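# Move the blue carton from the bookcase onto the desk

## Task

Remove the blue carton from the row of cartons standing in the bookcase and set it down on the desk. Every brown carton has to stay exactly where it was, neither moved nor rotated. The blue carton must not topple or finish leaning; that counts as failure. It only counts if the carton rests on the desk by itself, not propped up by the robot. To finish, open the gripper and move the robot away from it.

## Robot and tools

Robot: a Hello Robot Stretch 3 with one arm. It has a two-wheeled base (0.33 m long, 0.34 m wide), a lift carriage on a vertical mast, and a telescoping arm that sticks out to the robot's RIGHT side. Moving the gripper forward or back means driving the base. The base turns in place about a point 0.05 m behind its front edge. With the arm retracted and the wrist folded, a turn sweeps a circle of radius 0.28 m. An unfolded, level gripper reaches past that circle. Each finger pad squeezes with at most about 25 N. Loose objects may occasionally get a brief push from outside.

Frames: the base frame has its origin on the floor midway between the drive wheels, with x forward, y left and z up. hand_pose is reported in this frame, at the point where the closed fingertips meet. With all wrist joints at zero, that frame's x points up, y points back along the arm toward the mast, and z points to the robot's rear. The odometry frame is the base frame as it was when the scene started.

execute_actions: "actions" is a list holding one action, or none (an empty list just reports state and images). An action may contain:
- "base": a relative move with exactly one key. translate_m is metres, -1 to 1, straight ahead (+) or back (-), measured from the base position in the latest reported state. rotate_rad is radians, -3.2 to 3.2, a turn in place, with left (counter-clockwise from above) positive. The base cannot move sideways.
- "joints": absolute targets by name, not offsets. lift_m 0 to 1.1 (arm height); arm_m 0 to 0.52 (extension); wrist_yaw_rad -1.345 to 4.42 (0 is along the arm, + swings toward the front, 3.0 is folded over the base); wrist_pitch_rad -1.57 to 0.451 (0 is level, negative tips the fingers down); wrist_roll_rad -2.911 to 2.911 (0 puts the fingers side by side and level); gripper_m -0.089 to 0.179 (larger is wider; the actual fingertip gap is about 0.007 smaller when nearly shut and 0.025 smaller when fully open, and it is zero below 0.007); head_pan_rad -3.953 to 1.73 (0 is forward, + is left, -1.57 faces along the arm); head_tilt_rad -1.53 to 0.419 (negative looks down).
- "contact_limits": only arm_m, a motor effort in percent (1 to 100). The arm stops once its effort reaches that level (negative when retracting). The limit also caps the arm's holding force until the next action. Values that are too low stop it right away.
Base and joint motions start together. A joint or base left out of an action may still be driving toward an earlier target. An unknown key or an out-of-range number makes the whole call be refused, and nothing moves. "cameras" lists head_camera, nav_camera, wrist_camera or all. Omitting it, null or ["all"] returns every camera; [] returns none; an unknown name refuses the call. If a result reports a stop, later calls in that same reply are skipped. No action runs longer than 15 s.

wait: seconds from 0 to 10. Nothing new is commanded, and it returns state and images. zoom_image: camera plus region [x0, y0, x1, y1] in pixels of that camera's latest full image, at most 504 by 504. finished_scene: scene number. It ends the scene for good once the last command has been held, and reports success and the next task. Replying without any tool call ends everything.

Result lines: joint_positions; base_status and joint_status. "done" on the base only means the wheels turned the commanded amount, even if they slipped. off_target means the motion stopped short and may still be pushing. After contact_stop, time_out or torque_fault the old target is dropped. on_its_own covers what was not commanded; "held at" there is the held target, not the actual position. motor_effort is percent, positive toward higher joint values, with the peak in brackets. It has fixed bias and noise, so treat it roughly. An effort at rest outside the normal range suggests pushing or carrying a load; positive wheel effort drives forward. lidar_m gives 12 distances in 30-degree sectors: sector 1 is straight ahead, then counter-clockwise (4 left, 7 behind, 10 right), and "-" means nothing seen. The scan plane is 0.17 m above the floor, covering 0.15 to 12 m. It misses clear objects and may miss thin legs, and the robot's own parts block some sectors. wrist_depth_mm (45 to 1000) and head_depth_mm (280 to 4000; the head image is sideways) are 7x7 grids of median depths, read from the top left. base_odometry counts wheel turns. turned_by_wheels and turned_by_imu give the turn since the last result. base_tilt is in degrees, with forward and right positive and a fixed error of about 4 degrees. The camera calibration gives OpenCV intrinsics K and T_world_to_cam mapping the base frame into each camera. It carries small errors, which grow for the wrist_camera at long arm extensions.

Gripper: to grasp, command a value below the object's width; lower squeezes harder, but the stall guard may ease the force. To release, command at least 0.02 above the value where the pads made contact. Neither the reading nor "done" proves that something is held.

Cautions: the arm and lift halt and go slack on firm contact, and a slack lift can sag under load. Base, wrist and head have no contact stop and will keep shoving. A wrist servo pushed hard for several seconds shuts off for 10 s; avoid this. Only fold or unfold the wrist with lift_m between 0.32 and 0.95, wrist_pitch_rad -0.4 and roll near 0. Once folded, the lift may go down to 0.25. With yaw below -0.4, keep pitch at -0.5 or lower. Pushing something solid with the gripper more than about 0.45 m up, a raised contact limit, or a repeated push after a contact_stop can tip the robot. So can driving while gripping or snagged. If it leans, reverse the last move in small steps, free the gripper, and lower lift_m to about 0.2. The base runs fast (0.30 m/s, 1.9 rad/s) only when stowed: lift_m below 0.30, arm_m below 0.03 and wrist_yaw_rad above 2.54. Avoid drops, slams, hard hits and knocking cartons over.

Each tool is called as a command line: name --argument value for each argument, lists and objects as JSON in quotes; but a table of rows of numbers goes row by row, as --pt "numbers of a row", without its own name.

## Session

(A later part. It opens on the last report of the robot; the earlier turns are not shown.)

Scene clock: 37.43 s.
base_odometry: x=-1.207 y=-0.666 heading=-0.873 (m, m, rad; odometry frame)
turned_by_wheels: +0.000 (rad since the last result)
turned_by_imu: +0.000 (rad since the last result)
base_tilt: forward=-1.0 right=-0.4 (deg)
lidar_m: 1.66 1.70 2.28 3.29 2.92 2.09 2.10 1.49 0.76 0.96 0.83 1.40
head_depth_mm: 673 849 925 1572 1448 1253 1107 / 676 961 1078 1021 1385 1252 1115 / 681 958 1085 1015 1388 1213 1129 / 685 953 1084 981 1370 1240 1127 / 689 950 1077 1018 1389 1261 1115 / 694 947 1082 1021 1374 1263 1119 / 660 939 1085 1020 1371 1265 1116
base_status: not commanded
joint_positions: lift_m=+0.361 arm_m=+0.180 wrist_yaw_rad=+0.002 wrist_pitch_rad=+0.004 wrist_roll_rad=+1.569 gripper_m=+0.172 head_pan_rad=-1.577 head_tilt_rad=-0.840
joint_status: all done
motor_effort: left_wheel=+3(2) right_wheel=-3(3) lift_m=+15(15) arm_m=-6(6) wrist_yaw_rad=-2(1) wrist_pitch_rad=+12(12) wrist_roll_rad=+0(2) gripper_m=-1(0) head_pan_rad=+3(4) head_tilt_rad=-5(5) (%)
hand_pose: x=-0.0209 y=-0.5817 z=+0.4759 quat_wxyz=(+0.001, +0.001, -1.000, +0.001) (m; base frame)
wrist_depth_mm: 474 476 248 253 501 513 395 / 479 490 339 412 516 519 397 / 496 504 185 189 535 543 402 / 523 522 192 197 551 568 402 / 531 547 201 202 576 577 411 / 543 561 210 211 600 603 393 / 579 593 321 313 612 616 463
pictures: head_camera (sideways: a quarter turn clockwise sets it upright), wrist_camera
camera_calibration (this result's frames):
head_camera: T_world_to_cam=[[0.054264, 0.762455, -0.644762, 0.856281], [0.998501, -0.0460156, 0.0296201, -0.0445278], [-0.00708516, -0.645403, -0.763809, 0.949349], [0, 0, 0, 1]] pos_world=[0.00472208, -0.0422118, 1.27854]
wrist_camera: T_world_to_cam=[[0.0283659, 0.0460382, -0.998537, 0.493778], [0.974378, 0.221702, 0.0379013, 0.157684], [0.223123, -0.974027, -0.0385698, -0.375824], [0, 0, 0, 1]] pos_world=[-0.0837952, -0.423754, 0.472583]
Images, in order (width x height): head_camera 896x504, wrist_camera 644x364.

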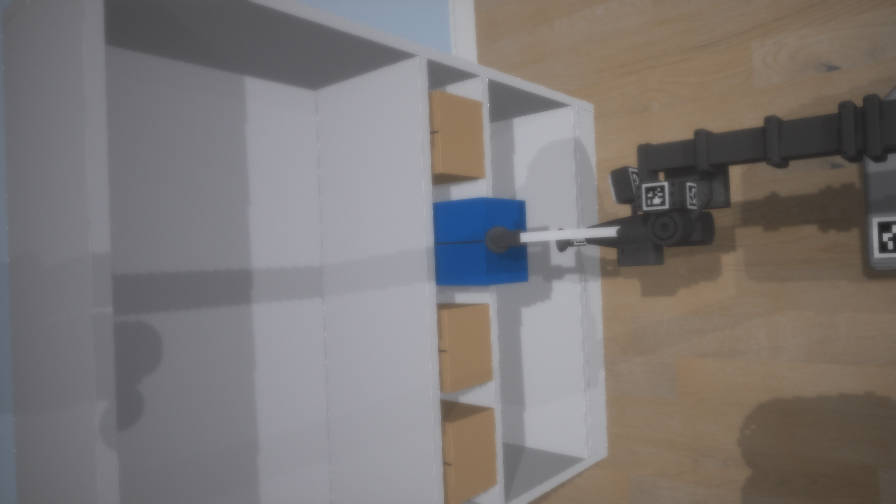

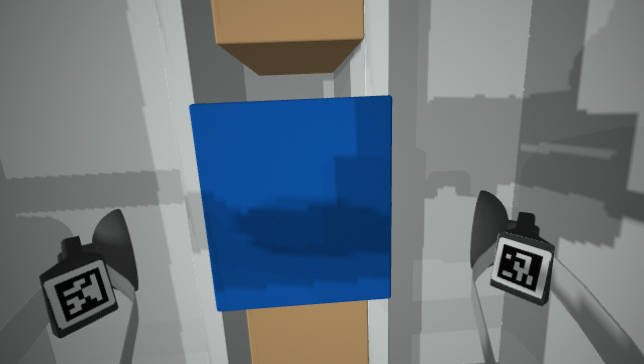

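execute_actions --actions '[{"joints":{"arm_m":0.25,"lift_m":0.365,"gripper_m":0.15}}]' --cameras '[]'

execute_actions --actions '[{"joints":{"gripper_m":0.0}}]' --cameras '["wrist_camera"]'

execute_actions --actions '[{"joints":{"gripper_m":0.075,"lift_m":0.378,"arm_m":0.16}}]' --cameras '["wrist_camera","head_camera"]'

Scene clock: 39.63 s.
base_odometry: x=-1.207 y=-0.666 heading=-0.873 (m, m, rad; odometry frame)
turned_by_wheels: +0.000 (rad since the last result)
turned_by_imu: +0.000 (rad since the last result)
base_tilt: forward=-1.0 right=-0.5 (deg)
lidar_m: 1.66 1.70 2.28 3.27 2.93 2.08 2.10 1.50 0.76 0.96 0.82 1.40
head_depth_mm: 674 848 925 1565 1440 1251 1105 / 677 963 1079 1018 1387 1272 1124 / 680 960 1086 1013 1383 1239 1129 / 685 954 1084 984 1376 1261 1133 / 688 953 1078 1019 1381 1262 1114 / 695 946 1082 1023 1380 1270 1115 / 660 942 1085 1020 1379 1266 1115
base_status: not commanded
joint_positions: lift_m=+0.364 arm_m=+0.250 wrist_yaw_rad=+0.002 wrist_pitch_rad=+0.004 wrist_roll_rad=+1.569 gripper_m=+0.150 head_pan_rad=-1.577 head_tilt_rad=-0.840
joint_status: all done
motor_effort: left_wheel=+3(3) right_wheel=-3(3) lift_m=+51(56) arm_m=+5(6) wrist_yaw_rad=-1(2) wrist_pitch_rad=+12(12) wrist_roll_rad=+0(0) gripper_m=-2(100) head_pan_rad=+3(3) head_tilt_rad=-5(5) (%)
hand_pose: x=-0.0209 y=-0.6509 z=+0.4797 quat_wxyz=(+0.001, +0.001, -1.000, +0.002) (m; base frame)
wrist_depth_mm: 409 200 198 206 214 444 401 / 415 214 318 374 210 454 405 / 434 119 118 121 123 476 412 / 457 454 123 125 127 494 412 / 470 128 128 130 132 520 416 / 485 132 133 136 138 534 424 / 501 525 138 141 145 555 398
pictures: none
No camera images: the call's "cameras" was empty. Leave "cameras" out to get every camera's image.

Scene clock: 41.63 s.
base_odometry: x=-1.207 y=-0.666 heading=-0.873 (m, m, rad; odometry frame)
turned_by_wheels: +0.000 (rad since the last result)
turned_by_imu: +0.000 (rad since the last result)
base_tilt: forward=-0.9 right=-0.4 (deg)
lidar_m: 1.66 1.70 2.28 3.27 2.93 2.08 2.10 1.49 0.76 0.96 0.82 1.40
head_depth_mm: 675 850 926 1568 1446 1256 1103 / 677 964 1076 1016 1384 1267 1126 / 679 962 1089 1012 1386 1239 1128 / 685 955 1083 982 1368 1259 1126 / 690 950 1078 1019 1379 1261 1112 / 695 945 1082 1023 1380 1271 1113 / 660 941 1088 1020 1376 1267 1116
base_status: not commanded
joint_positions: lift_m=+0.364 arm_m=+0.250 wrist_yaw_rad=+0.002 wrist_pitch_rad=+0.007 wrist_roll_rad=+1.569 gripper_m=+0.091 head_pan_rad=-1.577 head_tilt_rad=-0.840
joint_status: gripper_m off_target (ended at +0.091, target +0.000)
motor_effort: left_wheel=+2(2) right_wheel=-3(2) lift_m=+51(52) arm_m=+5(5) wrist_yaw_rad=-1(1) wrist_pitch_rad=+10(12) wrist_roll_rad=+0(0) gripper_m=-100(100) head_pan_rad=+3(4) head_tilt_rad=-5(5) (%)
hand_pose: x=-0.0209 y=-0.6510 z=+0.4804 quat_wxyz=(+0.001, +0.001, -1.000, +0.003) (m; base frame)
wrist_depth_mm: 411 198 201 207 207 442 399 / 428 213 311 380 212 449 406 / 441 195 118 120 122 484 415 / 453 459 123 124 127 486 408 / 471 470 127 129 131 504 421 / 486 - 131 134 137 533 424 / 509 513 138 140 144 553 406
pictures: wrist_camera
camera_calibration (this result's frames):
wrist_camera: T_world_to_cam=[[0.028611, 0.0430195, -0.998664, 0.49954], [0.97437, 0.22181, 0.0374699, 0.173162], [0.223125, -0.974141, -0.0355707, -0.444688], [0, 0, 0, 1]] pos_world=[-0.083795, -0.493087, 0.476567]
Images, in order (width x height): wrist_camera 644x364.

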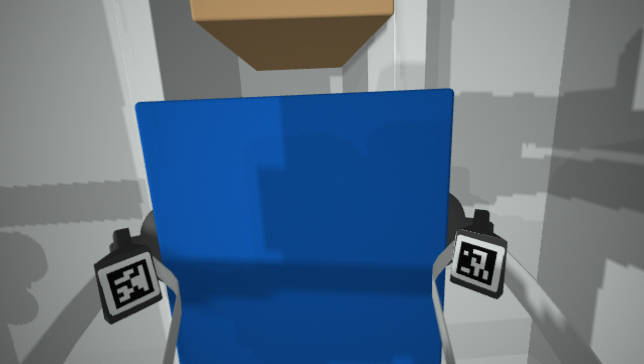

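Scene clock: 43.53 s.
base_odometry: x=-1.207 y=-0.666 heading=-0.873 (m, m, rad; odometry frame)
turned_by_wheels: +0.000 (rad since the last result)
turned_by_imu: +0.000 (rad since the last result)
base_tilt: forward=-1.0 right=-0.4 (deg)
lidar_m: 1.66 1.71 2.28 3.28 2.91 2.08 2.10 1.49 0.76 0.96 0.82 1.40
head_depth_mm: 674 848 925 1573 1452 1252 1105 / 678 963 1075 1021 1387 1261 1127 / 681 957 1089 1013 1376 - 1128 / 684 954 1078 972 1139 1239 1127 / 688 952 1078 1019 1379 1260 1111 / 694 944 1080 1026 1377 1266 1112 / 660 941 1089 1019 1377 1269 1116
base_status: not commanded
joint_positions: lift_m=+0.377 arm_m=+0.160 wrist_yaw_rad=+0.002 wrist_pitch_rad=+0.000 wrist_roll_rad=+1.569 gripper_m=+0.079 head_pan_rad=-1.577 head_tilt_rad=-0.840
joint_status: gripper_m off_target (ended at +0.079, target +0.075); the others done
motor_effort: left_wheel=+2(3) right_wheel=-4(3) lift_m=+52(54) arm_m=-6(6) wrist_yaw_rad=-1(1) wrist_pitch_rad=+13(14) wrist_roll_rad=+0(0) gripper_m=-66(100) head_pan_rad=+3(3) head_tilt_rad=-5(5) (%)
hand_pose: x=-0.0209 y=-0.5616 z=+0.4917 quat_wxyz=(+0.001, +0.001, -1.000, +0.000) (m; base frame)
wrist_depth_mm: 488 497 265 267 512 528 419 / 495 500 322 415 530 545 412 / 519 519 118 121 122 556 418 / 532 536 122 124 127 583 425 / 559 547 127 129 132 561 428 / 567 - 132 134 138 636 435 / 591 607 138 140 143 648 414
pictures: head_camera (sideways: a quarter turn clockwise sets it upright), wrist_camera
camera_calibration (this result's frames):
head_camera: T_world_to_cam=[[0.0542638, 0.762455, -0.644762, 0.856282], [0.998501, -0.0460154, 0.0296201, -0.0445278], [-0.00708501, -0.645403, -0.763809, 0.949349], [0, 0, 0, 1]] pos_world=[0.00472209, -0.0422118, 1.27854]
wrist_camera: T_world_to_cam=[[0.0288309, 0.0495984, -0.998353, 0.510503], [0.974361, 0.221561, 0.0391452, 0.151945], [0.223137, -0.973884, -0.0419389, -0.353924], [0, 0, 0, 1]] pos_world=[-0.0837944, -0.403666, 0.488871]
Images, in order (width x height): head_camera 896x504, wrist_camera 644x364.

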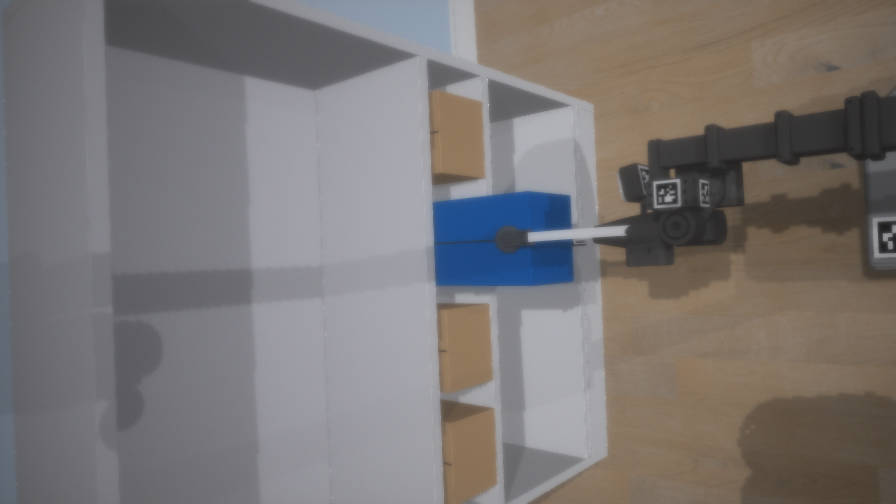

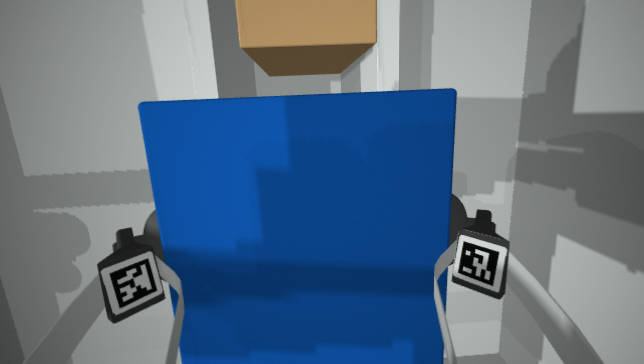

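execute_actions --actions '[{"joints":{"arm_m":0.0}}]'

Scene clock: 47.17 s.
base_odometry: x=-1.207 y=-0.666 heading=-0.873 (m, m, rad; odometry frame)
turned_by_wheels: +0.000 (rad since the last result)
turned_by_imu: +0.000 (rad since the last result)
base_tilt: forward=-1.0 right=-0.4 (deg)
lidar_m: 1.65 1.71 2.28 3.26 2.93 2.09 2.10 1.49 0.76 0.95 0.82 1.40
head_depth_mm: 673 850 926 1574 1452 1254 1104 / 679 960 1077 1023 1388 1256 1137 / 681 958 1087 1015 1348 1259 - / 686 955 1081 987 832 1213 1112 / 690 946 1081 1019 1382 1259 1112 / 695 945 1083 1024 1382 1260 1115 / 661 940 1091 1018 1379 1268 1116
base_status: not commanded
joint_positions: lift_m=+0.377 arm_m=+0.003 wrist_yaw_rad=+0.002 wrist_pitch_rad=+0.000 wrist_roll_rad=+1.570 gripper_m=+0.079 head_pan_rad=-1.577 head_tilt_rad=-0.840
joint_status: all done
joint sent to its limit — the command would take arm_m past its lower limit, so that joint was sent only as far as its limit.
motor_effort: left_wheel=+3(3) right_wheel=-3(3) lift_m=+52(52) arm_m=-6(6) wrist_yaw_rad=+0(1) wrist_pitch_rad=+14(14) wrist_roll_rad=+0(0) gripper_m=-64(65) head_pan_rad=+3(3) head_tilt_rad=-5(5) (%)
hand_pose: x=-0.0209 y=-0.4039 z=+0.4915 quat_wxyz=(+0.001, +0.001, -1.000, -0.001) (m; base frame)
wrist_depth_mm: 618 625 557 414 663 586 436 / 650 646 651 423 694 598 449 / 668 649 118 120 122 612 460 / 672 693 122 125 127 626 482 / 678 697 127 129 131 560 502 / 661 - 132 135 137 635 525 / 622 772 137 141 143 658 521
pictures: head_camera (sideways: a quarter turn clockwise sets it upright), nav_camera (sideways: a quarter turn counterclockwise sets it upright), wrist_camera
camera_calibration (this result's frames):
head_camera: T_world_to_cam=[[0.0542638, 0.762455, -0.644762, 0.856281], [0.998502, -0.0460153, 0.0296201, -0.0445278], [-0.00708493, -0.645403, -0.763809, 0.949349], [0, 0, 0, 1]] pos_world=[0.0047221, -0.0422118, 1.27854]
nav_camera: T_world_to_cam=[[0.0254481, -0.724315, 0.688999, -0.85519], [-0.999675, -0.0194227, 0.0165046, 0.0425554], [0.00142766, -0.689196, -0.724574, 0.901421], [0, 0, 0, 1]] pos_world=[0.0630175, 0.00265527, 1.24167]
wrist_camera: T_world_to_cam=[[0.028957, 0.0501251, -0.998323, 0.502749], [0.974397, 0.22136, 0.0393773, 0.11687], [0.222962, -0.973903, -0.0424318, -0.200139], [0, 0, 0, 1]] pos_world=[-0.0838122, -0.245987, 0.488812]
Images, in order (width x height): head_camera 896x504, nav_camera 672x504, wrist_camera 644x364.

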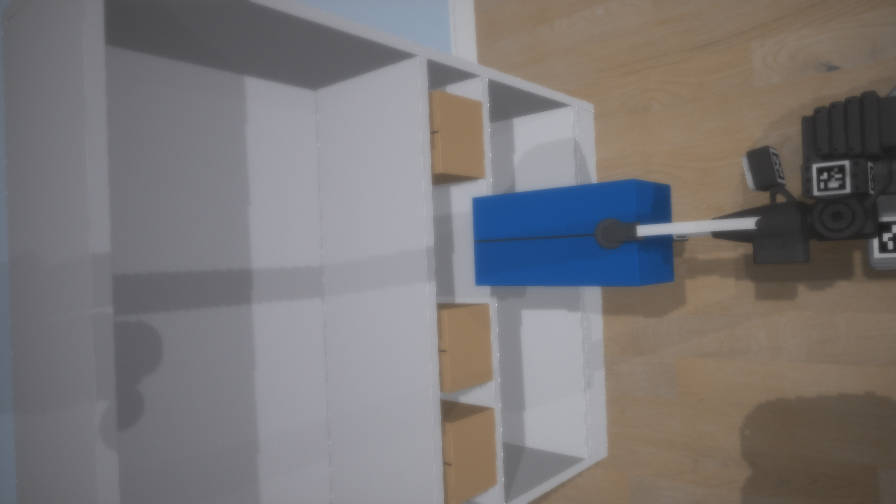

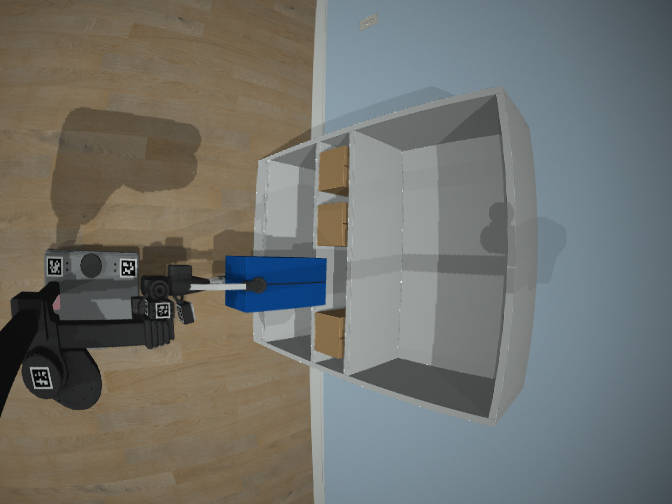

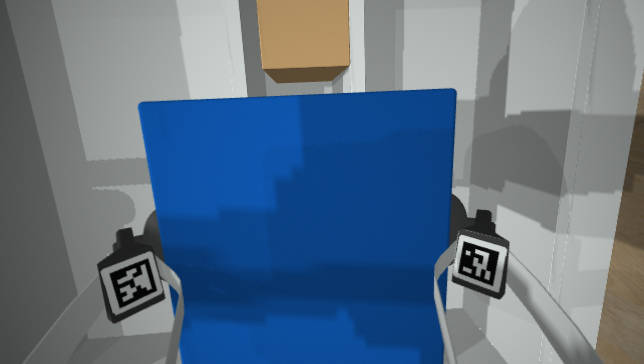

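Clear.

execute_actions --actions '[{"base":{"rotate_rad":1.57},"joints":{"lift_m":0.78,"head_pan_rad":0,"head_tilt_rad":-0.4}}]'

Scene clock: 51.87 s.
base_odometry: x=-1.207 y=-0.666 heading=+0.697 (m, m, rad; odometry frame)
turned_by_wheels: +1.570 (rad since the last result)
turned_by_imu: +1.571 (rad since the last result)
base_tilt: forward=-1.0 right=-0.4 (deg)
lidar_m: 3.28 2.92 2.08 2.10 1.50 0.76 0.96 0.82 1.40 1.66 1.70 2.26
head_depth_mm: 3325 3593 3902 3150 2151 1638 1325 / 3243 3567 3905 3193 2172 1654 1328 / 3285 3512 3882 3220 2183 1658 1335 / 3235 3515 3884 3251 2208 1664 1342 / 3244 3488 3795 3236 2205 1677 1340 / 3167 3463 3798 3282 2221 1686 1343 / 3214 3471 3663 3303 2228 1689 1355
base_status: done
joint_positions: lift_m=+0.779 arm_m=+0.003 wrist_yaw_rad=+0.001 wrist_pitch_rad=+0.000 wrist_roll_rad=+1.570 gripper_m=+0.079 head_pan_rad=-0.007 head_tilt_rad=-0.408
joint_status: all done
motor_effort: left_wheel=-3(9) right_wheel=+2(6) lift_m=+52(50) arm_m=-6(6) wrist_yaw_rad=+0(1) wrist_pitch_rad=+14(14) wrist_roll_rad=+0(0) gripper_m=-65(66) head_pan_rad=+4(41) head_tilt_rad=+4(31) (%)
hand_pose: x=-0.0210 y=-0.4039 z=+0.8935 quat_wxyz=(+0.001, +0.001, -1.000, -0.001) (m; base frame)
wrist_depth_mm: - - - - - - 936 / - - - - - - 926 / - - 118 120 122 - 981 / - - 122 124 127 - 977 / - - 127 129 132 - 951 / - - 133 135 137 - - / - - 138 141 144 - 940
pictures: head_camera (sideways: a quarter turn clockwise sets it upright), nav_camera (sideways: a quarter turn counterclockwise sets it upright), wrist_camera
camera_calibration (this result's frames):
head_camera: T_world_to_cam=[[-0.423068, 0.0525983, -0.90457, 1.19788], [0.0309561, 0.99857, 0.0435859, -0.0568286], [0.905569, -0.00956222, -0.424091, 0.501845], [0, 0, 0, 1]] pos_world=[0.0540865, -0.00146013, 1.29887]
nav_camera: T_world_to_cam=[[0.370051, 0.0272569, 0.928611, -1.1697], [0.00920971, -0.999628, 0.0256714, 0.0244551], [0.928966, -0.000947474, -0.370164, 0.434673], [0, 0, 0, 1]] pos_world=[0.0288276, 0.0567402, 1.24647]
wrist_camera: T_world_to_cam=[[0.0290708, 0.0501633, -0.998318, 0.904077], [0.974512, 0.220835, 0.039474, 0.100879], [0.222444, -0.97402, -0.0424649, -0.183081], [0, 0, 0, 1]] pos_world=[-0.0838646, -0.245954, 0.8908]
Images, in order (width x height): head_camera 896x504, nav_camera 672x504, wrist_camera 644x364.

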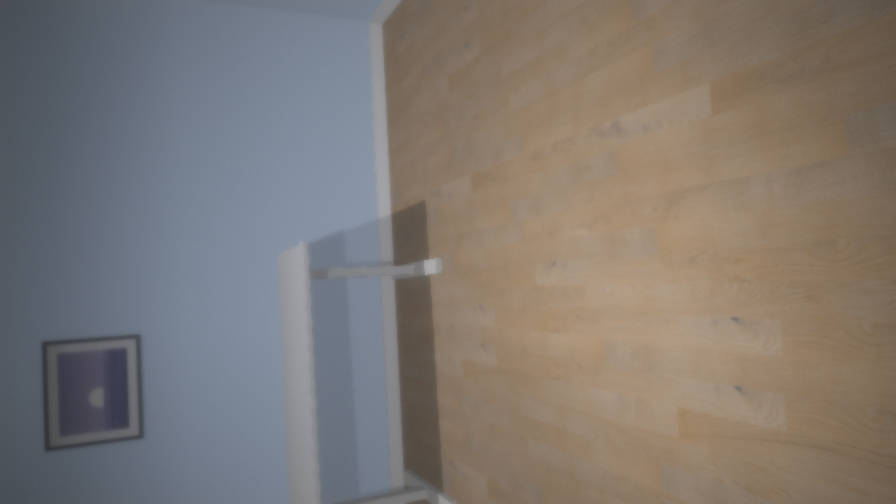

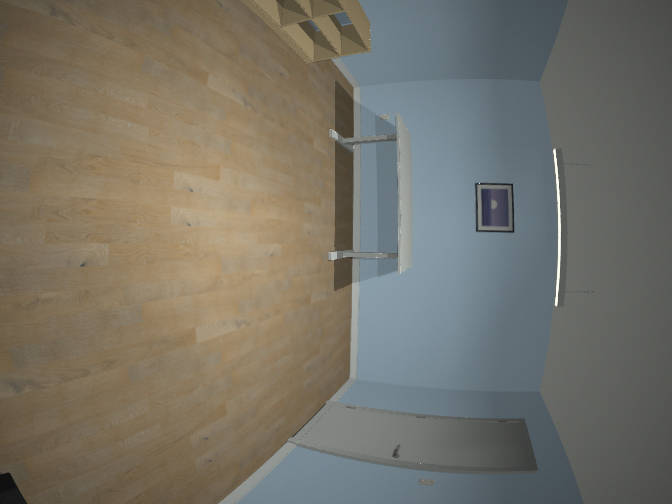

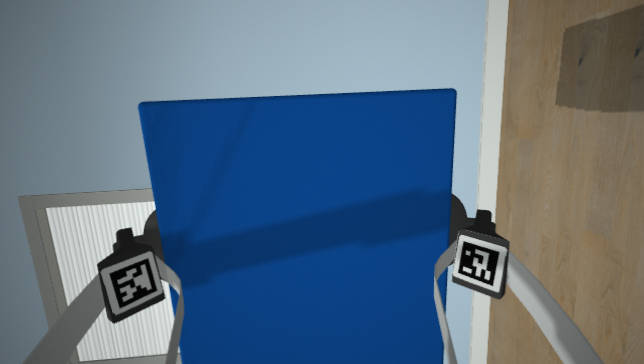

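execute_actions --actions '[{"base":{"rotate_rad":0.2}}]' --cameras '[]'

execute_actions --actions '[{"base":{"translate_m":1}}]' --cameras '[]'

execute_actions --actions '[{"base":{"translate_m":1}}]' --cameras '[]'

execute_actions --actions '[{"base":{"translate_m":0.27},"joints":{"head_tilt_rad":-0.7}}]'

Scene clock: 58.90 s.
base_odometry: x=-1.207 y=-0.666 heading=+0.897 (m, m, rad; odometry frame)
turned_by_wheels: +0.200 (rad since the last result)
turned_by_imu: +0.200 (rad since the last result)
base_tilt: forward=-1.0 right=-0.4 (deg)
lidar_m: 3.28 2.47 2.08 2.10 1.25 0.76 0.96 0.83 1.67 1.66 1.82 2.81
head_depth_mm: 3124 3391 3713 3140 2162 1643 1325 / 3173 3446 3732 3175 2170 1647 1325 / 3220 3481 3672 3194 2178 1659 1332 / 3252 3558 3891 3233 2192 1664 1338 / 3350 3594 3980 3234 2217 1675 1339 / 3364 3696 3946 3291 2230 1686 1344 / 3418 3751 - 3306 2232 1690 1355
base_status: done
joint_positions: lift_m=+0.779 arm_m=+0.003 wrist_yaw_rad=+0.001 wrist_pitch_rad=+0.000 wrist_roll_rad=+1.570 gripper_m=+0.079 head_pan_rad=-0.007 head_tilt_rad=-0.408
joint_status: not commanded
motor_effort: left_wheel=-3(10) right_wheel=+2(6) lift_m=+52(52) arm_m=-6(6) wrist_yaw_rad=-1(1) wrist_pitch_rad=+14(14) wrist_roll_rad=+0(0) gripper_m=-65(66) head_pan_rad=+4(3) head_tilt_rad=+4(4) (%)
hand_pose: x=-0.0210 y=-0.4039 z=+0.8935 quat_wxyz=(+0.001, +0.001, -1.000, -0.001) (m; base frame)
wrist_depth_mm: - - - - - - 897 / - - - - - - 926 / - - 118 120 122 - 939 / - - 123 125 127 - 964 / - - 127 130 131 - 974 / - - 132 135 136 - - / - - 138 141 143 - 927
pictures: none
No camera images: the call's "cameras" was empty. Leave "cameras" out to get every camera's image.

Scene clock: 70.20 s.
base_odometry: x=-0.583 y=+0.115 heading=+0.897 (m, m, rad; odometry frame)
turned_by_wheels: +0.000 (rad since the last result)
turned_by_imu: +0.001 (rad since the last result)
base_tilt: forward=-1.0 right=-0.4 (deg)
lidar_m: 2.32 2.08 1.56 1.94 2.14 1.68 1.79 2.20 1.83 1.82 2.00 2.32
head_depth_mm: 2278 2468 2674 2854 2175 1643 1324 / 2309 2516 2606 2876 2170 1650 1330 / 2344 2549 2670 2975 2179 1650 1334 / 2376 2599 2720 3022 2220 1666 1339 / 2429 2624 2728 3056 2229 1668 1345 / 2453 2659 2787 3054 2230 1687 1347 / 2495 2705 2927 3135 2252 1686 1350
base_status: done
joint_positions: lift_m=+0.779 arm_m=+0.003 wrist_yaw_rad=+0.001 wrist_pitch_rad=+0.000 wrist_roll_rad=+1.570 gripper_m=+0.079 head_pan_rad=-0.007 head_tilt_rad=-0.408
joint_status: not commanded
motor_effort: left_wheel=-3(5) right_wheel=+2(6) lift_m=+52(52) arm_m=-6(6) wrist_yaw_rad=-1(0) wrist_pitch_rad=+14(14) wrist_roll_rad=+0(0) gripper_m=-65(64) head_pan_rad=+4(4) head_tilt_rad=+4(4) (%)
hand_pose: x=-0.0210 y=-0.4039 z=+0.8935 quat_wxyz=(+0.001, +0.001, -1.000, -0.001) (m; base frame)
wrist_depth_mm: - - - - - - 919 / - - - - - - 922 / - - 118 120 122 - 932 / - - 123 125 127 - 951 / - - 127 130 131 - 961 / - - 132 134 137 - - / - - 138 141 144 - 929
pictures: none
No camera images: the call's "cameras" was empty. Leave "cameras" out to get every camera's image.

Scene clock: 81.50 s.
base_odometry: x=+0.041 y=+0.896 heading=+0.896 (m, m, rad; odometry frame)
turned_by_wheels: +0.000 (rad since the last result)
turned_by_imu: +0.001 (rad since the last result)
base_tilt: forward=-1.0 right=-0.4 (deg)
lidar_m: 1.78 1.54 1.44 1.40 1.62 2.99 2.65 2.44 1.99 1.96 2.17 1.37
head_depth_mm: 1448 1560 1694 1383 1568 1592 1321 / 1456 1583 1729 1400 1995 1646 1328 / 1472 1610 1754 1407 2011 1661 1332 / 1495 1635 1793 1428 2000 1664 1337 / 1530 1673 1810 1433 2113 1673 1345 / 1561 1687 1846 1448 2127 1679 1349 / 1576 1718 1880 1459 1749 1683 1354
base_status: done
joint_positions: lift_m=+0.779 arm_m=+0.003 wrist_yaw_rad=+0.001 wrist_pitch_rad=+0.000 wrist_roll_rad=+1.570 gripper_m=+0.079 head_pan_rad=-0.007 head_tilt_rad=-0.408
joint_status: not commanded
motor_effort: left_wheel=-4(5) right_wheel=+2(6) lift_m=+52(53) arm_m=-6(5) wrist_yaw_rad=+0(0) wrist_pitch_rad=+14(14) wrist_roll_rad=+0(0) gripper_m=-66(66) head_pan_rad=+3(4) head_tilt_rad=+4(4) (%)
hand_pose: x=-0.0210 y=-0.4039 z=+0.8935 quat_wxyz=(+0.001, +0.001, -1.000, -0.001) (m; base frame)
wrist_depth_mm: - - - - - - 945 / - - - - - - 943 / - - 118 120 122 - 966 / - - 122 124 127 - 947 / - - 127 130 132 - 959 / - - 132 134 138 - - / - - 138 141 143 - 957
pictures: none
No camera images: the call's "cameras" was empty. Leave "cameras" out to get every camera's image.

Scene clock: 85.50 s.
base_odometry: x=+0.210 y=+1.107 heading=+0.896 (m, m, rad; odometry frame)
turned_by_wheels: +0.000 (rad since the last result)
turned_by_imu: +0.000 (rad since the last result)
base_tilt: forward=-1.0 right=-0.4 (deg)
lidar_m: 1.51 1.30 1.34 1.41 1.90 2.99 2.91 2.50 2.04 2.00 1.86 1.13
head_depth_mm: 1227 1391 1148 935 1559 1329 1146 / 1247 1402 1156 939 1608 1341 1149 / 1264 1421 1157 977 1603 1351 1152 / 1280 1435 1163 982 1609 1350 1159 / 1297 1449 1168 988 1624 1353 1157 / 1320 1472 1177 994 1627 1357 1161 / 1338 1494 1184 1559 1634 1357 1166
base_status: done
joint_positions: lift_m=+0.779 arm_m=+0.003 wrist_yaw_rad=+0.001 wrist_pitch_rad=+0.000 wrist_roll_rad=+1.570 gripper_m=+0.079 head_pan_rad=-0.007 head_tilt_rad=-0.691
joint_status: all done
motor_effort: left_wheel=-3(5) right_wheel=+1(7) lift_m=+52(52) arm_m=-5(6) wrist_yaw_rad=-1(0) wrist_pitch_rad=+14(14) wrist_roll_rad=+0(0) gripper_m=-66(65) head_pan_rad=+3(3) head_tilt_rad=-4(25) (%)
hand_pose: x=-0.0210 y=-0.4039 z=+0.8935 quat_wxyz=(+0.001, +0.001, -1.000, -0.001) (m; base frame)
wrist_depth_mm: - - - - - - 920 / - - - - - - 934 / - - 118 120 122 - 943 / - - 123 125 126 - 951 / - - 127 129 131 - 937 / - - 133 134 137 - - / - - 138 141 143 - 986
pictures: head_camera (sideways: a quarter turn clockwise sets it upright), nav_camera (sideways: a quarter turn counterclockwise sets it upright), wrist_camera
camera_calibration (this result's frames):
head_camera: T_world_to_cam=[[-0.658638, 0.0541539, -0.750509, 0.998436], [0.0419915, 0.998498, 0.0351966, -0.0459594], [0.751288, -0.00833316, -0.659922, 0.809612], [0, 0, 0, 1]] pos_world=[0.0512862, -0.00143221, 1.28523]
nav_camera: T_world_to_cam=[[0.614442, 0.0256307, 0.788545, -0.988523], [0.0159021, -0.999671, 0.020102, 0.0316734], [0.788802, 0.000187997, -0.614648, 0.753636], [0, 0, 0, 1]] pos_world=[0.0124174, 0.0568578, 1.24208]
wrist_camera: T_world_to_cam=[[0.0290727, 0.0501622, -0.998318, 0.904077], [0.974521, 0.220798, 0.039474, 0.100872], [0.222406, -0.974029, -0.0424649, -0.183077], [0, 0, 0, 1]] pos_world=[-0.0838684, -0.245945, 0.8908]
Images, in order (width x height): head_camera 896x504, nav_camera 672x504, wrist_camera 644x364.

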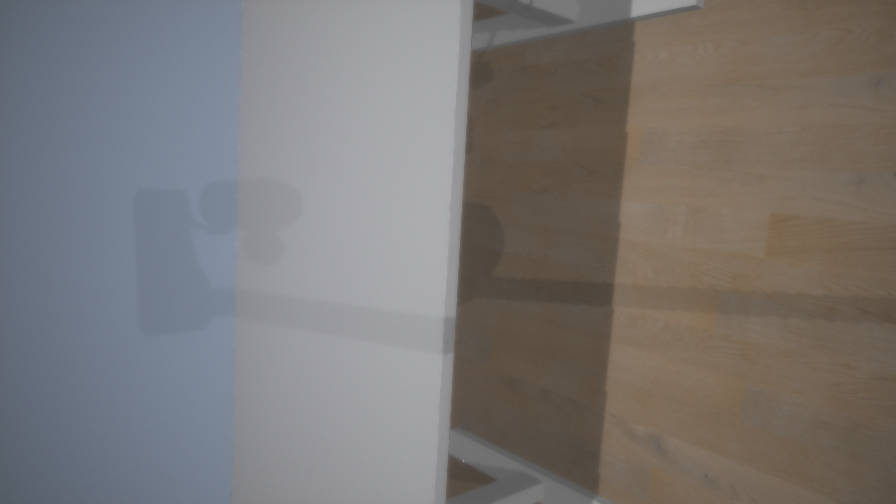

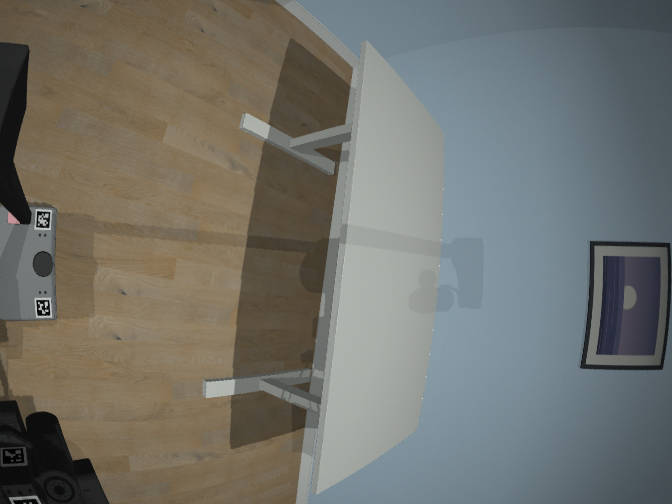

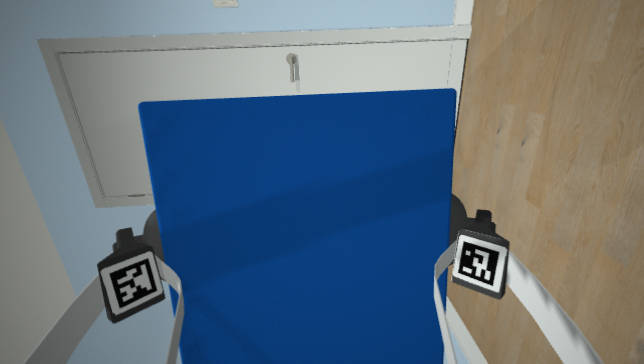

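execute_actions --actions '[{"base":{"rotate_rad":1.41},"joints":{"head_pan_rad":-1.57,"lift_m":0.70,"arm_m":0.27}}]'

Scene clock: 88.90 s.
base_odometry: x=+0.210 y=+1.107 heading=+2.306 (m, m, rad; odometry frame)
turned_by_wheels: +1.410 (rad since the last result)
turned_by_imu: +1.410 (rad since the last result)
base_tilt: forward=-1.0 right=-0.4 (deg)
lidar_m: 1.34 1.41 2.46 2.91 2.87 2.11 2.00 2.08 1.13 1.51 1.30 1.79
head_depth_mm: 1280 1425 1146 970 1606 1364 - / 1280 1423 1148 940 - 1314 1141 / 1276 1424 1106 834 1506 1343 1155 / 1277 1428 859 760 1575 1350 1158 / 1274 1437 1172 988 1622 1349 1158 / 1272 1444 1179 991 1621 1361 1161 / 1270 1439 1186 959 1632 1355 1164
base_status: done
joint_positions: lift_m=+0.701 arm_m=+0.270 wrist_yaw_rad=+0.001 wrist_pitch_rad=-0.001 wrist_roll_rad=+1.570 gripper_m=+0.079 head_pan_rad=-1.563 head_tilt_rad=-0.692
joint_status: all done
motor_effort: left_wheel=-3(10) right_wheel=+1(6) lift_m=+15(46) arm_m=+5(5) wrist_yaw_rad=-1(0) wrist_pitch_rad=+14(14) wrist_roll_rad=+0(0) gripper_m=-65(65) head_pan_rad=-3(42) head_tilt_rad=-4(4) (%)
hand_pose: x=-0.0211 y=-0.6708 z=+0.8147 quat_wxyz=(+0.001, +0.001, -1.000, -0.001) (m; base frame)
wrist_depth_mm: 855 876 898 885 249 902 853 / 875 912 913 780 229 964 849 / 921 914 118 120 122 - 886 / 915 929 123 125 127 - 857 / 964 - 127 129 131 - 853 / - - 132 135 137 - 880 / - - 138 140 143 - 868
pictures: head_camera (sideways: a quarter turn clockwise sets it upright), nav_camera (sideways: a quarter turn counterclockwise sets it upright), wrist_camera
camera_calibration (this result's frames):
head_camera: T_world_to_cam=[[0.0445766, 0.659638, -0.75026, 0.993822], [0.999003, -0.0274931, 0.0351834, -0.0517799], [0.0025813, -0.75108, -0.660206, 0.814548], [0, 0, 0, 1]] pos_world=[0.00532442, -0.0451959, 1.28522]
nav_camera: T_world_to_cam=[[0.0345575, -0.614303, 0.788313, -0.984683], [-0.999335, -0.0304323, 0.0200934, 0.0378776], [0.0116467, -0.788483, -0.614946, 0.758764], [0, 0, 0, 1]] pos_world=[0.0630435, -0.00546808, 1.24208]
wrist_camera: T_world_to_cam=[[0.0291331, 0.0506501, -0.998291, 0.839109], [0.97454, 0.220682, 0.0396366, 0.162723], [0.222312, -0.97403, -0.0429315, -0.445987], [0, 0, 0, 1]] pos_world=[-0.083878, -0.512816, 0.812078]
Images, in order (width x height): head_camera 896x504, nav_camera 672x504, wrist_camera 644x364.

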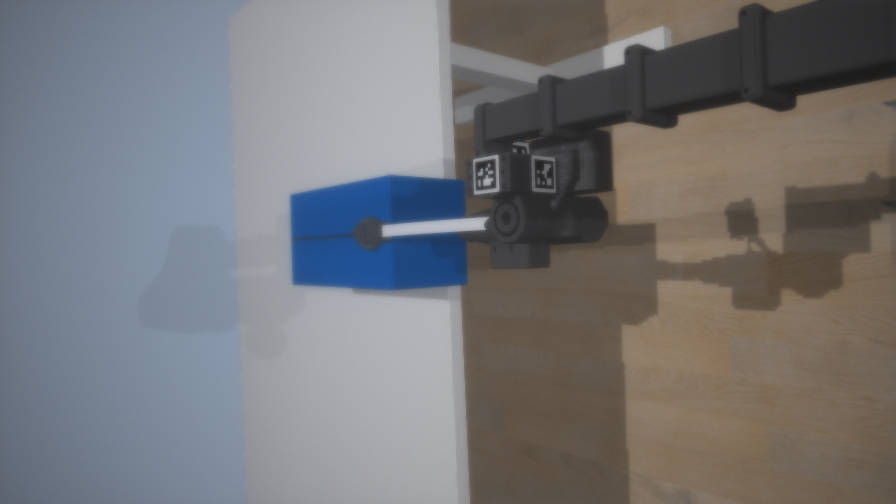

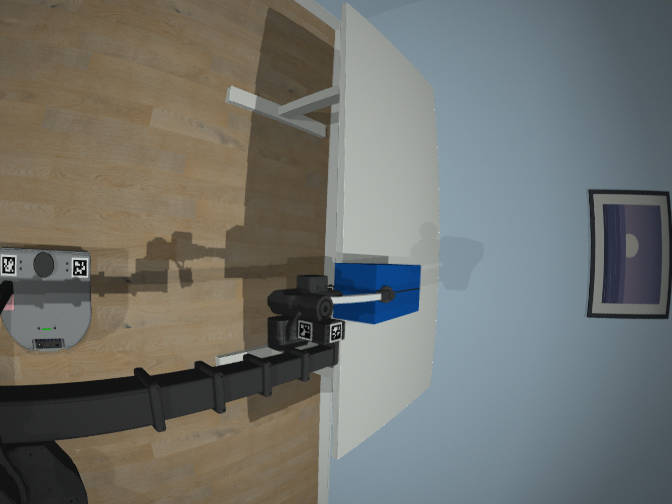

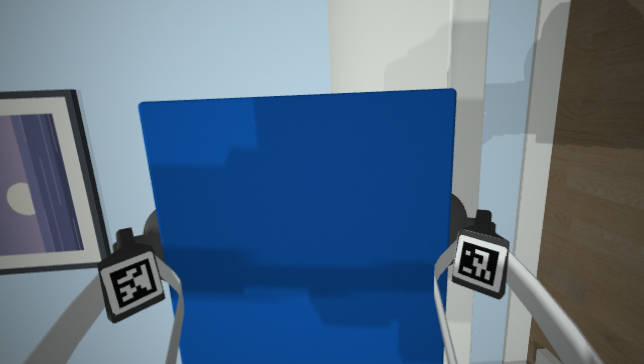

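execute_actions --actions '[{"joints":{"lift_m":0.673,"arm_m":0.288}}]'

Scene clock: 90.13 s.
base_odometry: x=+0.210 y=+1.107 heading=+2.306 (m, m, rad; odometry frame)
turned_by_wheels: +0.000 (rad since the last result)
turned_by_imu: +0.000 (rad since the last result)
base_tilt: forward=-1.0 right=-0.4 (deg)
lidar_m: 1.34 1.41 2.45 2.92 2.87 2.10 2.00 2.08 1.14 1.51 1.30 1.79
head_depth_mm: 1279 1428 1145 969 1600 1364 - / 1282 1415 1149 975 1541 1311 1130 / 1279 1415 1111 857 1493 1340 1151 / 1281 1421 914 792 1572 1348 1155 / 1268 1440 1171 989 1620 1354 1157 / 1273 1437 1179 990 1615 1355 1161 / 1270 1443 1183 957 1627 1357 1162
base_status: not commanded
joint_positions: lift_m=+0.674 arm_m=+0.288 wrist_yaw_rad=+0.001 wrist_pitch_rad=-0.001 wrist_roll_rad=+1.570 gripper_m=+0.079 head_pan_rad=-1.563 head_tilt_rad=-0.692
joint_status: all done
motor_effort: left_wheel=-2(2) right_wheel=+2(2) lift_m=+16(13) arm_m=+5(5) wrist_yaw_rad=-1(1) wrist_pitch_rad=+14(14) wrist_roll_rad=+0(0) gripper_m=-66(65) head_pan_rad=-3(3) head_tilt_rad=-4(4) (%)
hand_pose: x=-0.0211 y=-0.6888 z=+0.7877 quat_wxyz=(+0.001, +0.001, -1.000, -0.001) (m; base frame)
wrist_depth_mm: 853 869 848 770 176 930 826 / 891 890 912 558 181 940 836 / 862 887 118 120 122 - 840 / 911 927 123 125 126 - 849 / 934 978 127 129 132 - 845 / - - 133 134 138 - 889 / - - 139 140 143 - 822
pictures: head_camera (sideways: a quarter turn clockwise sets it upright), nav_camera (sideways: a quarter turn counterclockwise sets it upright), wrist_camera
camera_calibration (this result's frames):
head_camera: T_world_to_cam=[[0.0445766, 0.659638, -0.75026, 0.993822], [0.999003, -0.027493, 0.0351834, -0.0517799], [0.00258139, -0.75108, -0.660206, 0.814548], [0, 0, 0, 1]] pos_world=[0.00532443, -0.0451959, 1.28522]
nav_camera: T_world_to_cam=[[0.0345576, -0.614303, 0.788313, -0.984683], [-0.999335, -0.0304324, 0.0200934, 0.0378776], [0.0116468, -0.788483, -0.614946, 0.758764], [0, 0, 0, 1]] pos_world=[0.0630435, -0.00546808, 1.24208]
wrist_camera: T_world_to_cam=[[0.0291333, 0.0506696, -0.99829, 0.813067], [0.97454, 0.22068, 0.0396411, 0.167762], [0.222312, -0.974029, -0.0429504, -0.464663], [0, 0, 0, 1]] pos_world=[-0.083878, -0.530814, 0.78507]
Images, in order (width x height): head_camera 896x504, nav_camera 672x504, wrist_camera 644x364.

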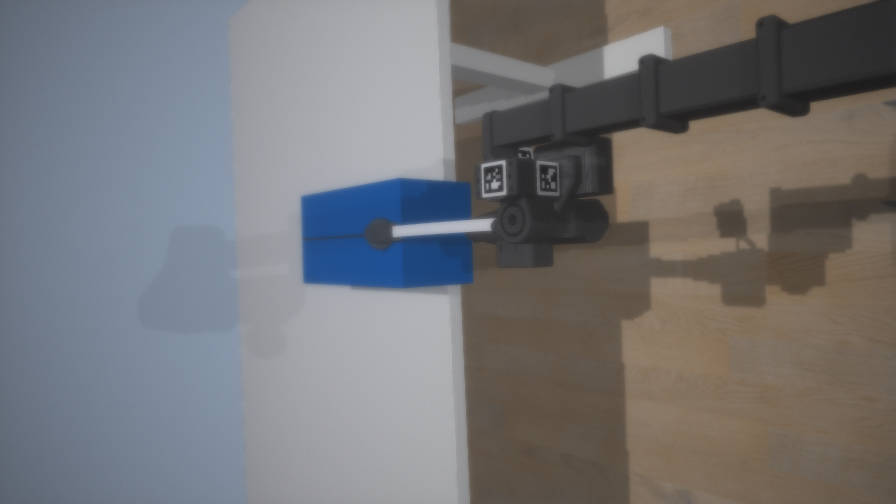

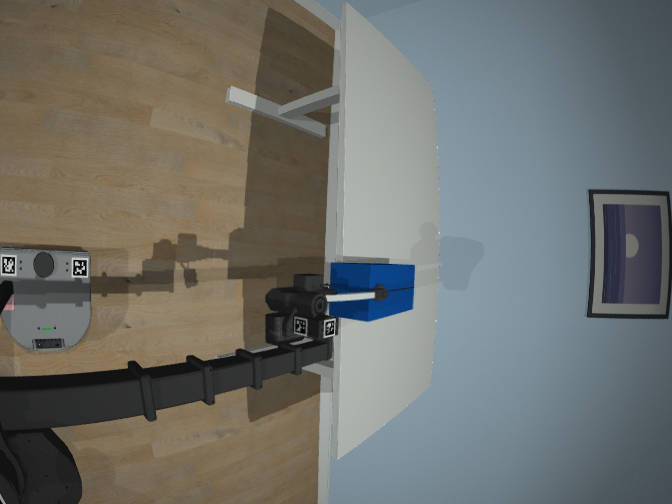

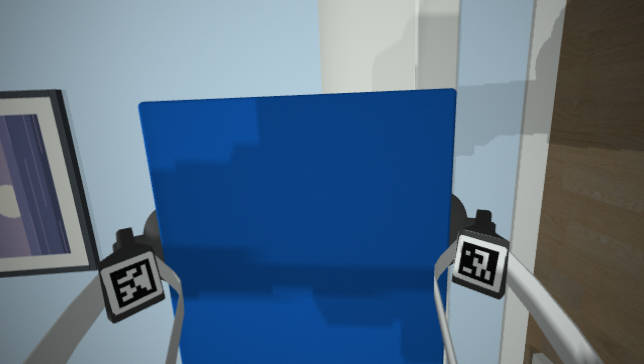

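About 6 mm gap left, with a 6 cm overhang.

execute_actions --actions '[{"joints":{"lift_m":0.665,"gripper_m":0.175}}]' --cameras '[]'

wait --seconds 1

Scene clock: 91.90 s.
base_odometry: x=+0.210 y=+1.107 heading=+2.306 (m, m, rad; odometry frame)
turned_by_wheels: +0.000 (rad since the last result)
turned_by_imu: +0.000 (rad since the last result)
base_tilt: forward=-1.0 right=-0.4 (deg)
lidar_m: 1.34 1.41 2.46 2.91 2.87 2.10 2.00 2.08 1.14 1.51 1.30 1.80
head_depth_mm: 1274 1422 1148 970 1596 1332 - / 1278 1428 1149 974 1560 1314 1130 / 1279 1419 1152 901 - 1350 1157 / 1281 1425 922 792 1578 1350 1158 / 1276 1440 1172 987 1617 1355 1155 / 1275 1445 1171 992 1621 1355 1165 / 1265 1435 1180 962 1636 1357 1163
base_status: not commanded
joint_positions: lift_m=+0.666 arm_m=+0.288 wrist_yaw_rad=+0.001 wrist_pitch_rad=+0.004 wrist_roll_rad=+1.570 gripper_m=+0.145 head_pan_rad=-1.563 head_tilt_rad=-0.692
joint_status: gripper_m off_target (ended at +0.145, target +0.175); the others done
motor_effort: left_wheel=-2(2) right_wheel=+1(2) lift_m=+15(11) arm_m=+5(5) wrist_yaw_rad=-1(0) wrist_pitch_rad=+11(14) wrist_roll_rad=+0(0) gripper_m=+100(99) head_pan_rad=-3(3) head_tilt_rad=-4(4) (%)
hand_pose: x=-0.0211 y=-0.6889 z=+0.7811 quat_wxyz=(+0.001, +0.001, -1.000, +0.002) (m; base frame)
wrist_depth_mm: 870 856 871 723 181 909 816 / 876 912 904 532 180 991 833 / 889 879 118 120 122 - 841 / 918 946 123 125 127 - 824 / 947 557 128 130 132 - 846 / - 133 132 135 138 - 846 / - - 138 140 144 - 812
pictures: none
No camera images: the call's "cameras" was empty. Leave "cameras" out to get every camera's image.

Scene clock: 92.90 s.
base_odometry: x=+0.210 y=+1.107 heading=+2.306 (m, m, rad; odometry frame)
turned_by_wheels: +0.000 (rad since the last result)
turned_by_imu: +0.000 (rad since the last result)
base_tilt: forward=-1.0 right=-0.4 (deg)
lidar_m: 1.34 1.41 2.47 2.91 2.87 2.09 1.99 2.08 1.14 1.51 1.30 1.80
head_depth_mm: 1280 1428 1148 968 1603 1338 - / 1278 1431 1148 972 1562 1305 1127 / 1281 1424 1156 899 - 1349 1153 / 1273 1421 922 792 1570 1348 1156 / 1275 1428 1168 985 1626 1350 1159 / 1266 1444 1180 991 1628 1359 1160 / 1273 1438 1183 957 1627 1357 1163
base_status: not commanded
joint_positions: lift_m=+0.666 arm_m=+0.288 wrist_yaw_rad=+0.001 wrist_pitch_rad=+0.004 wrist_roll_rad=+1.570 gripper_m=+0.175 head_pan_rad=-1.563 head_tilt_rad=-0.692
joint_status: gripper_m off_target (ended at +0.145, target +0.175); the others done
on_its_own: gripper_m moved +0.030 to your old target +0.175
motor_effort: left_wheel=-3(2) right_wheel=+2(2) lift_m=+15(11) arm_m=+5(5) wrist_yaw_rad=+0(0) wrist_pitch_rad=+11(14) wrist_roll_rad=+0(0) gripper_m=+1(99) head_pan_rad=-3(3) head_tilt_rad=-5(4) (%)
hand_pose: x=-0.0211 y=-0.6889 z=+0.7811 quat_wxyz=(+0.001, +0.001, -1.000, +0.002) (m; base frame)
wrist_depth_mm: 839 874 886 743 180 957 818 / 870 903 918 526 181 950 825 / 868 919 118 120 122 - 817 / 910 952 122 125 128 - 867 / 966 968 128 130 133 - 838 / - - 133 135 138 - 798 / - - 138 141 144 - 961
wait: 1.00 s; at rest by 0.27 s
pictures: head_camera (sideways: a quarter turn clockwise sets it upright), nav_camera (sideways: a quarter turn counterclockwise sets it upright), wrist_camera
camera_calibration (this result's frames):
head_camera: T_world_to_cam=[[0.0445768, 0.659638, -0.75026, 0.993822], [0.999003, -0.0274934, 0.0351834, -0.0517799], [0.00258112, -0.75108, -0.660206, 0.814547], [0, 0, 0, 1]] pos_world=[0.00532441, -0.0451959, 1.28522]
nav_camera: T_world_to_cam=[[0.0345574, -0.614303, 0.788314, -0.984684], [-0.999335, -0.030432, 0.0200934, 0.0378776], [0.0116465, -0.788484, -0.614946, 0.758764], [0, 0, 0, 1]] pos_world=[0.0630435, -0.00546811, 1.24208]
wrist_camera: T_world_to_cam=[[0.0291401, 0.04536, -0.998546, 0.803013], [0.974541, 0.220883, 0.0384734, 0.169105], [0.222307, -0.974245, -0.0377686, -0.469267], [0, 0, 0, 1]] pos_world=[-0.0838783, -0.530958, 0.777615]
Images, in order (width x height): head_camera 896x504, nav_camera 672x504, wrist_camera 644x364.

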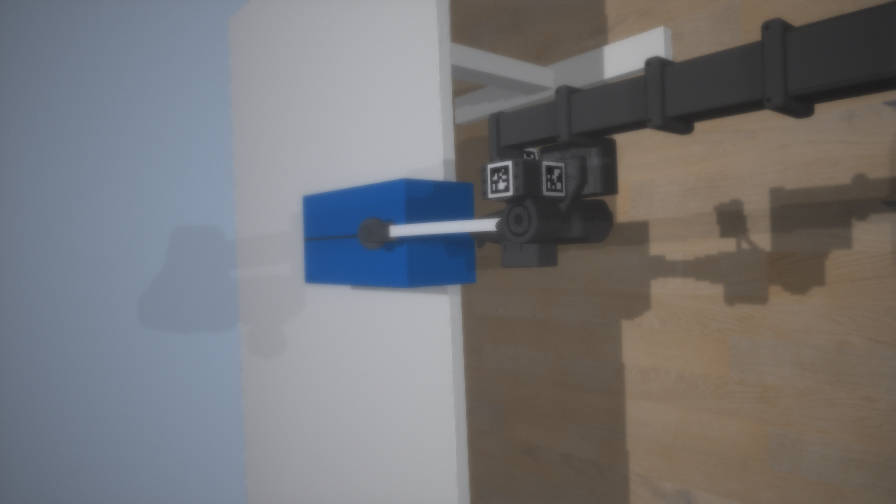

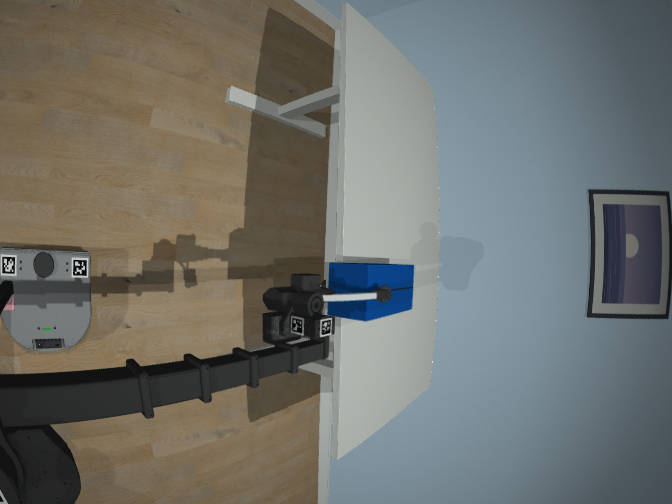

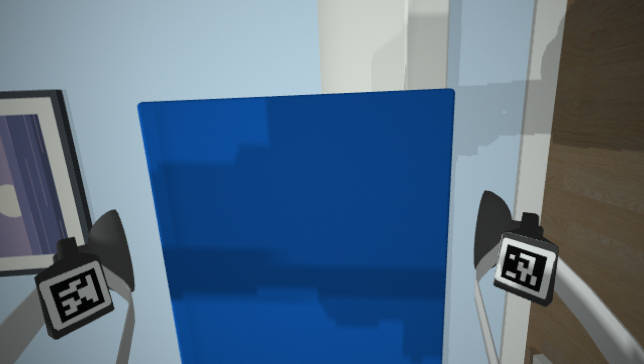

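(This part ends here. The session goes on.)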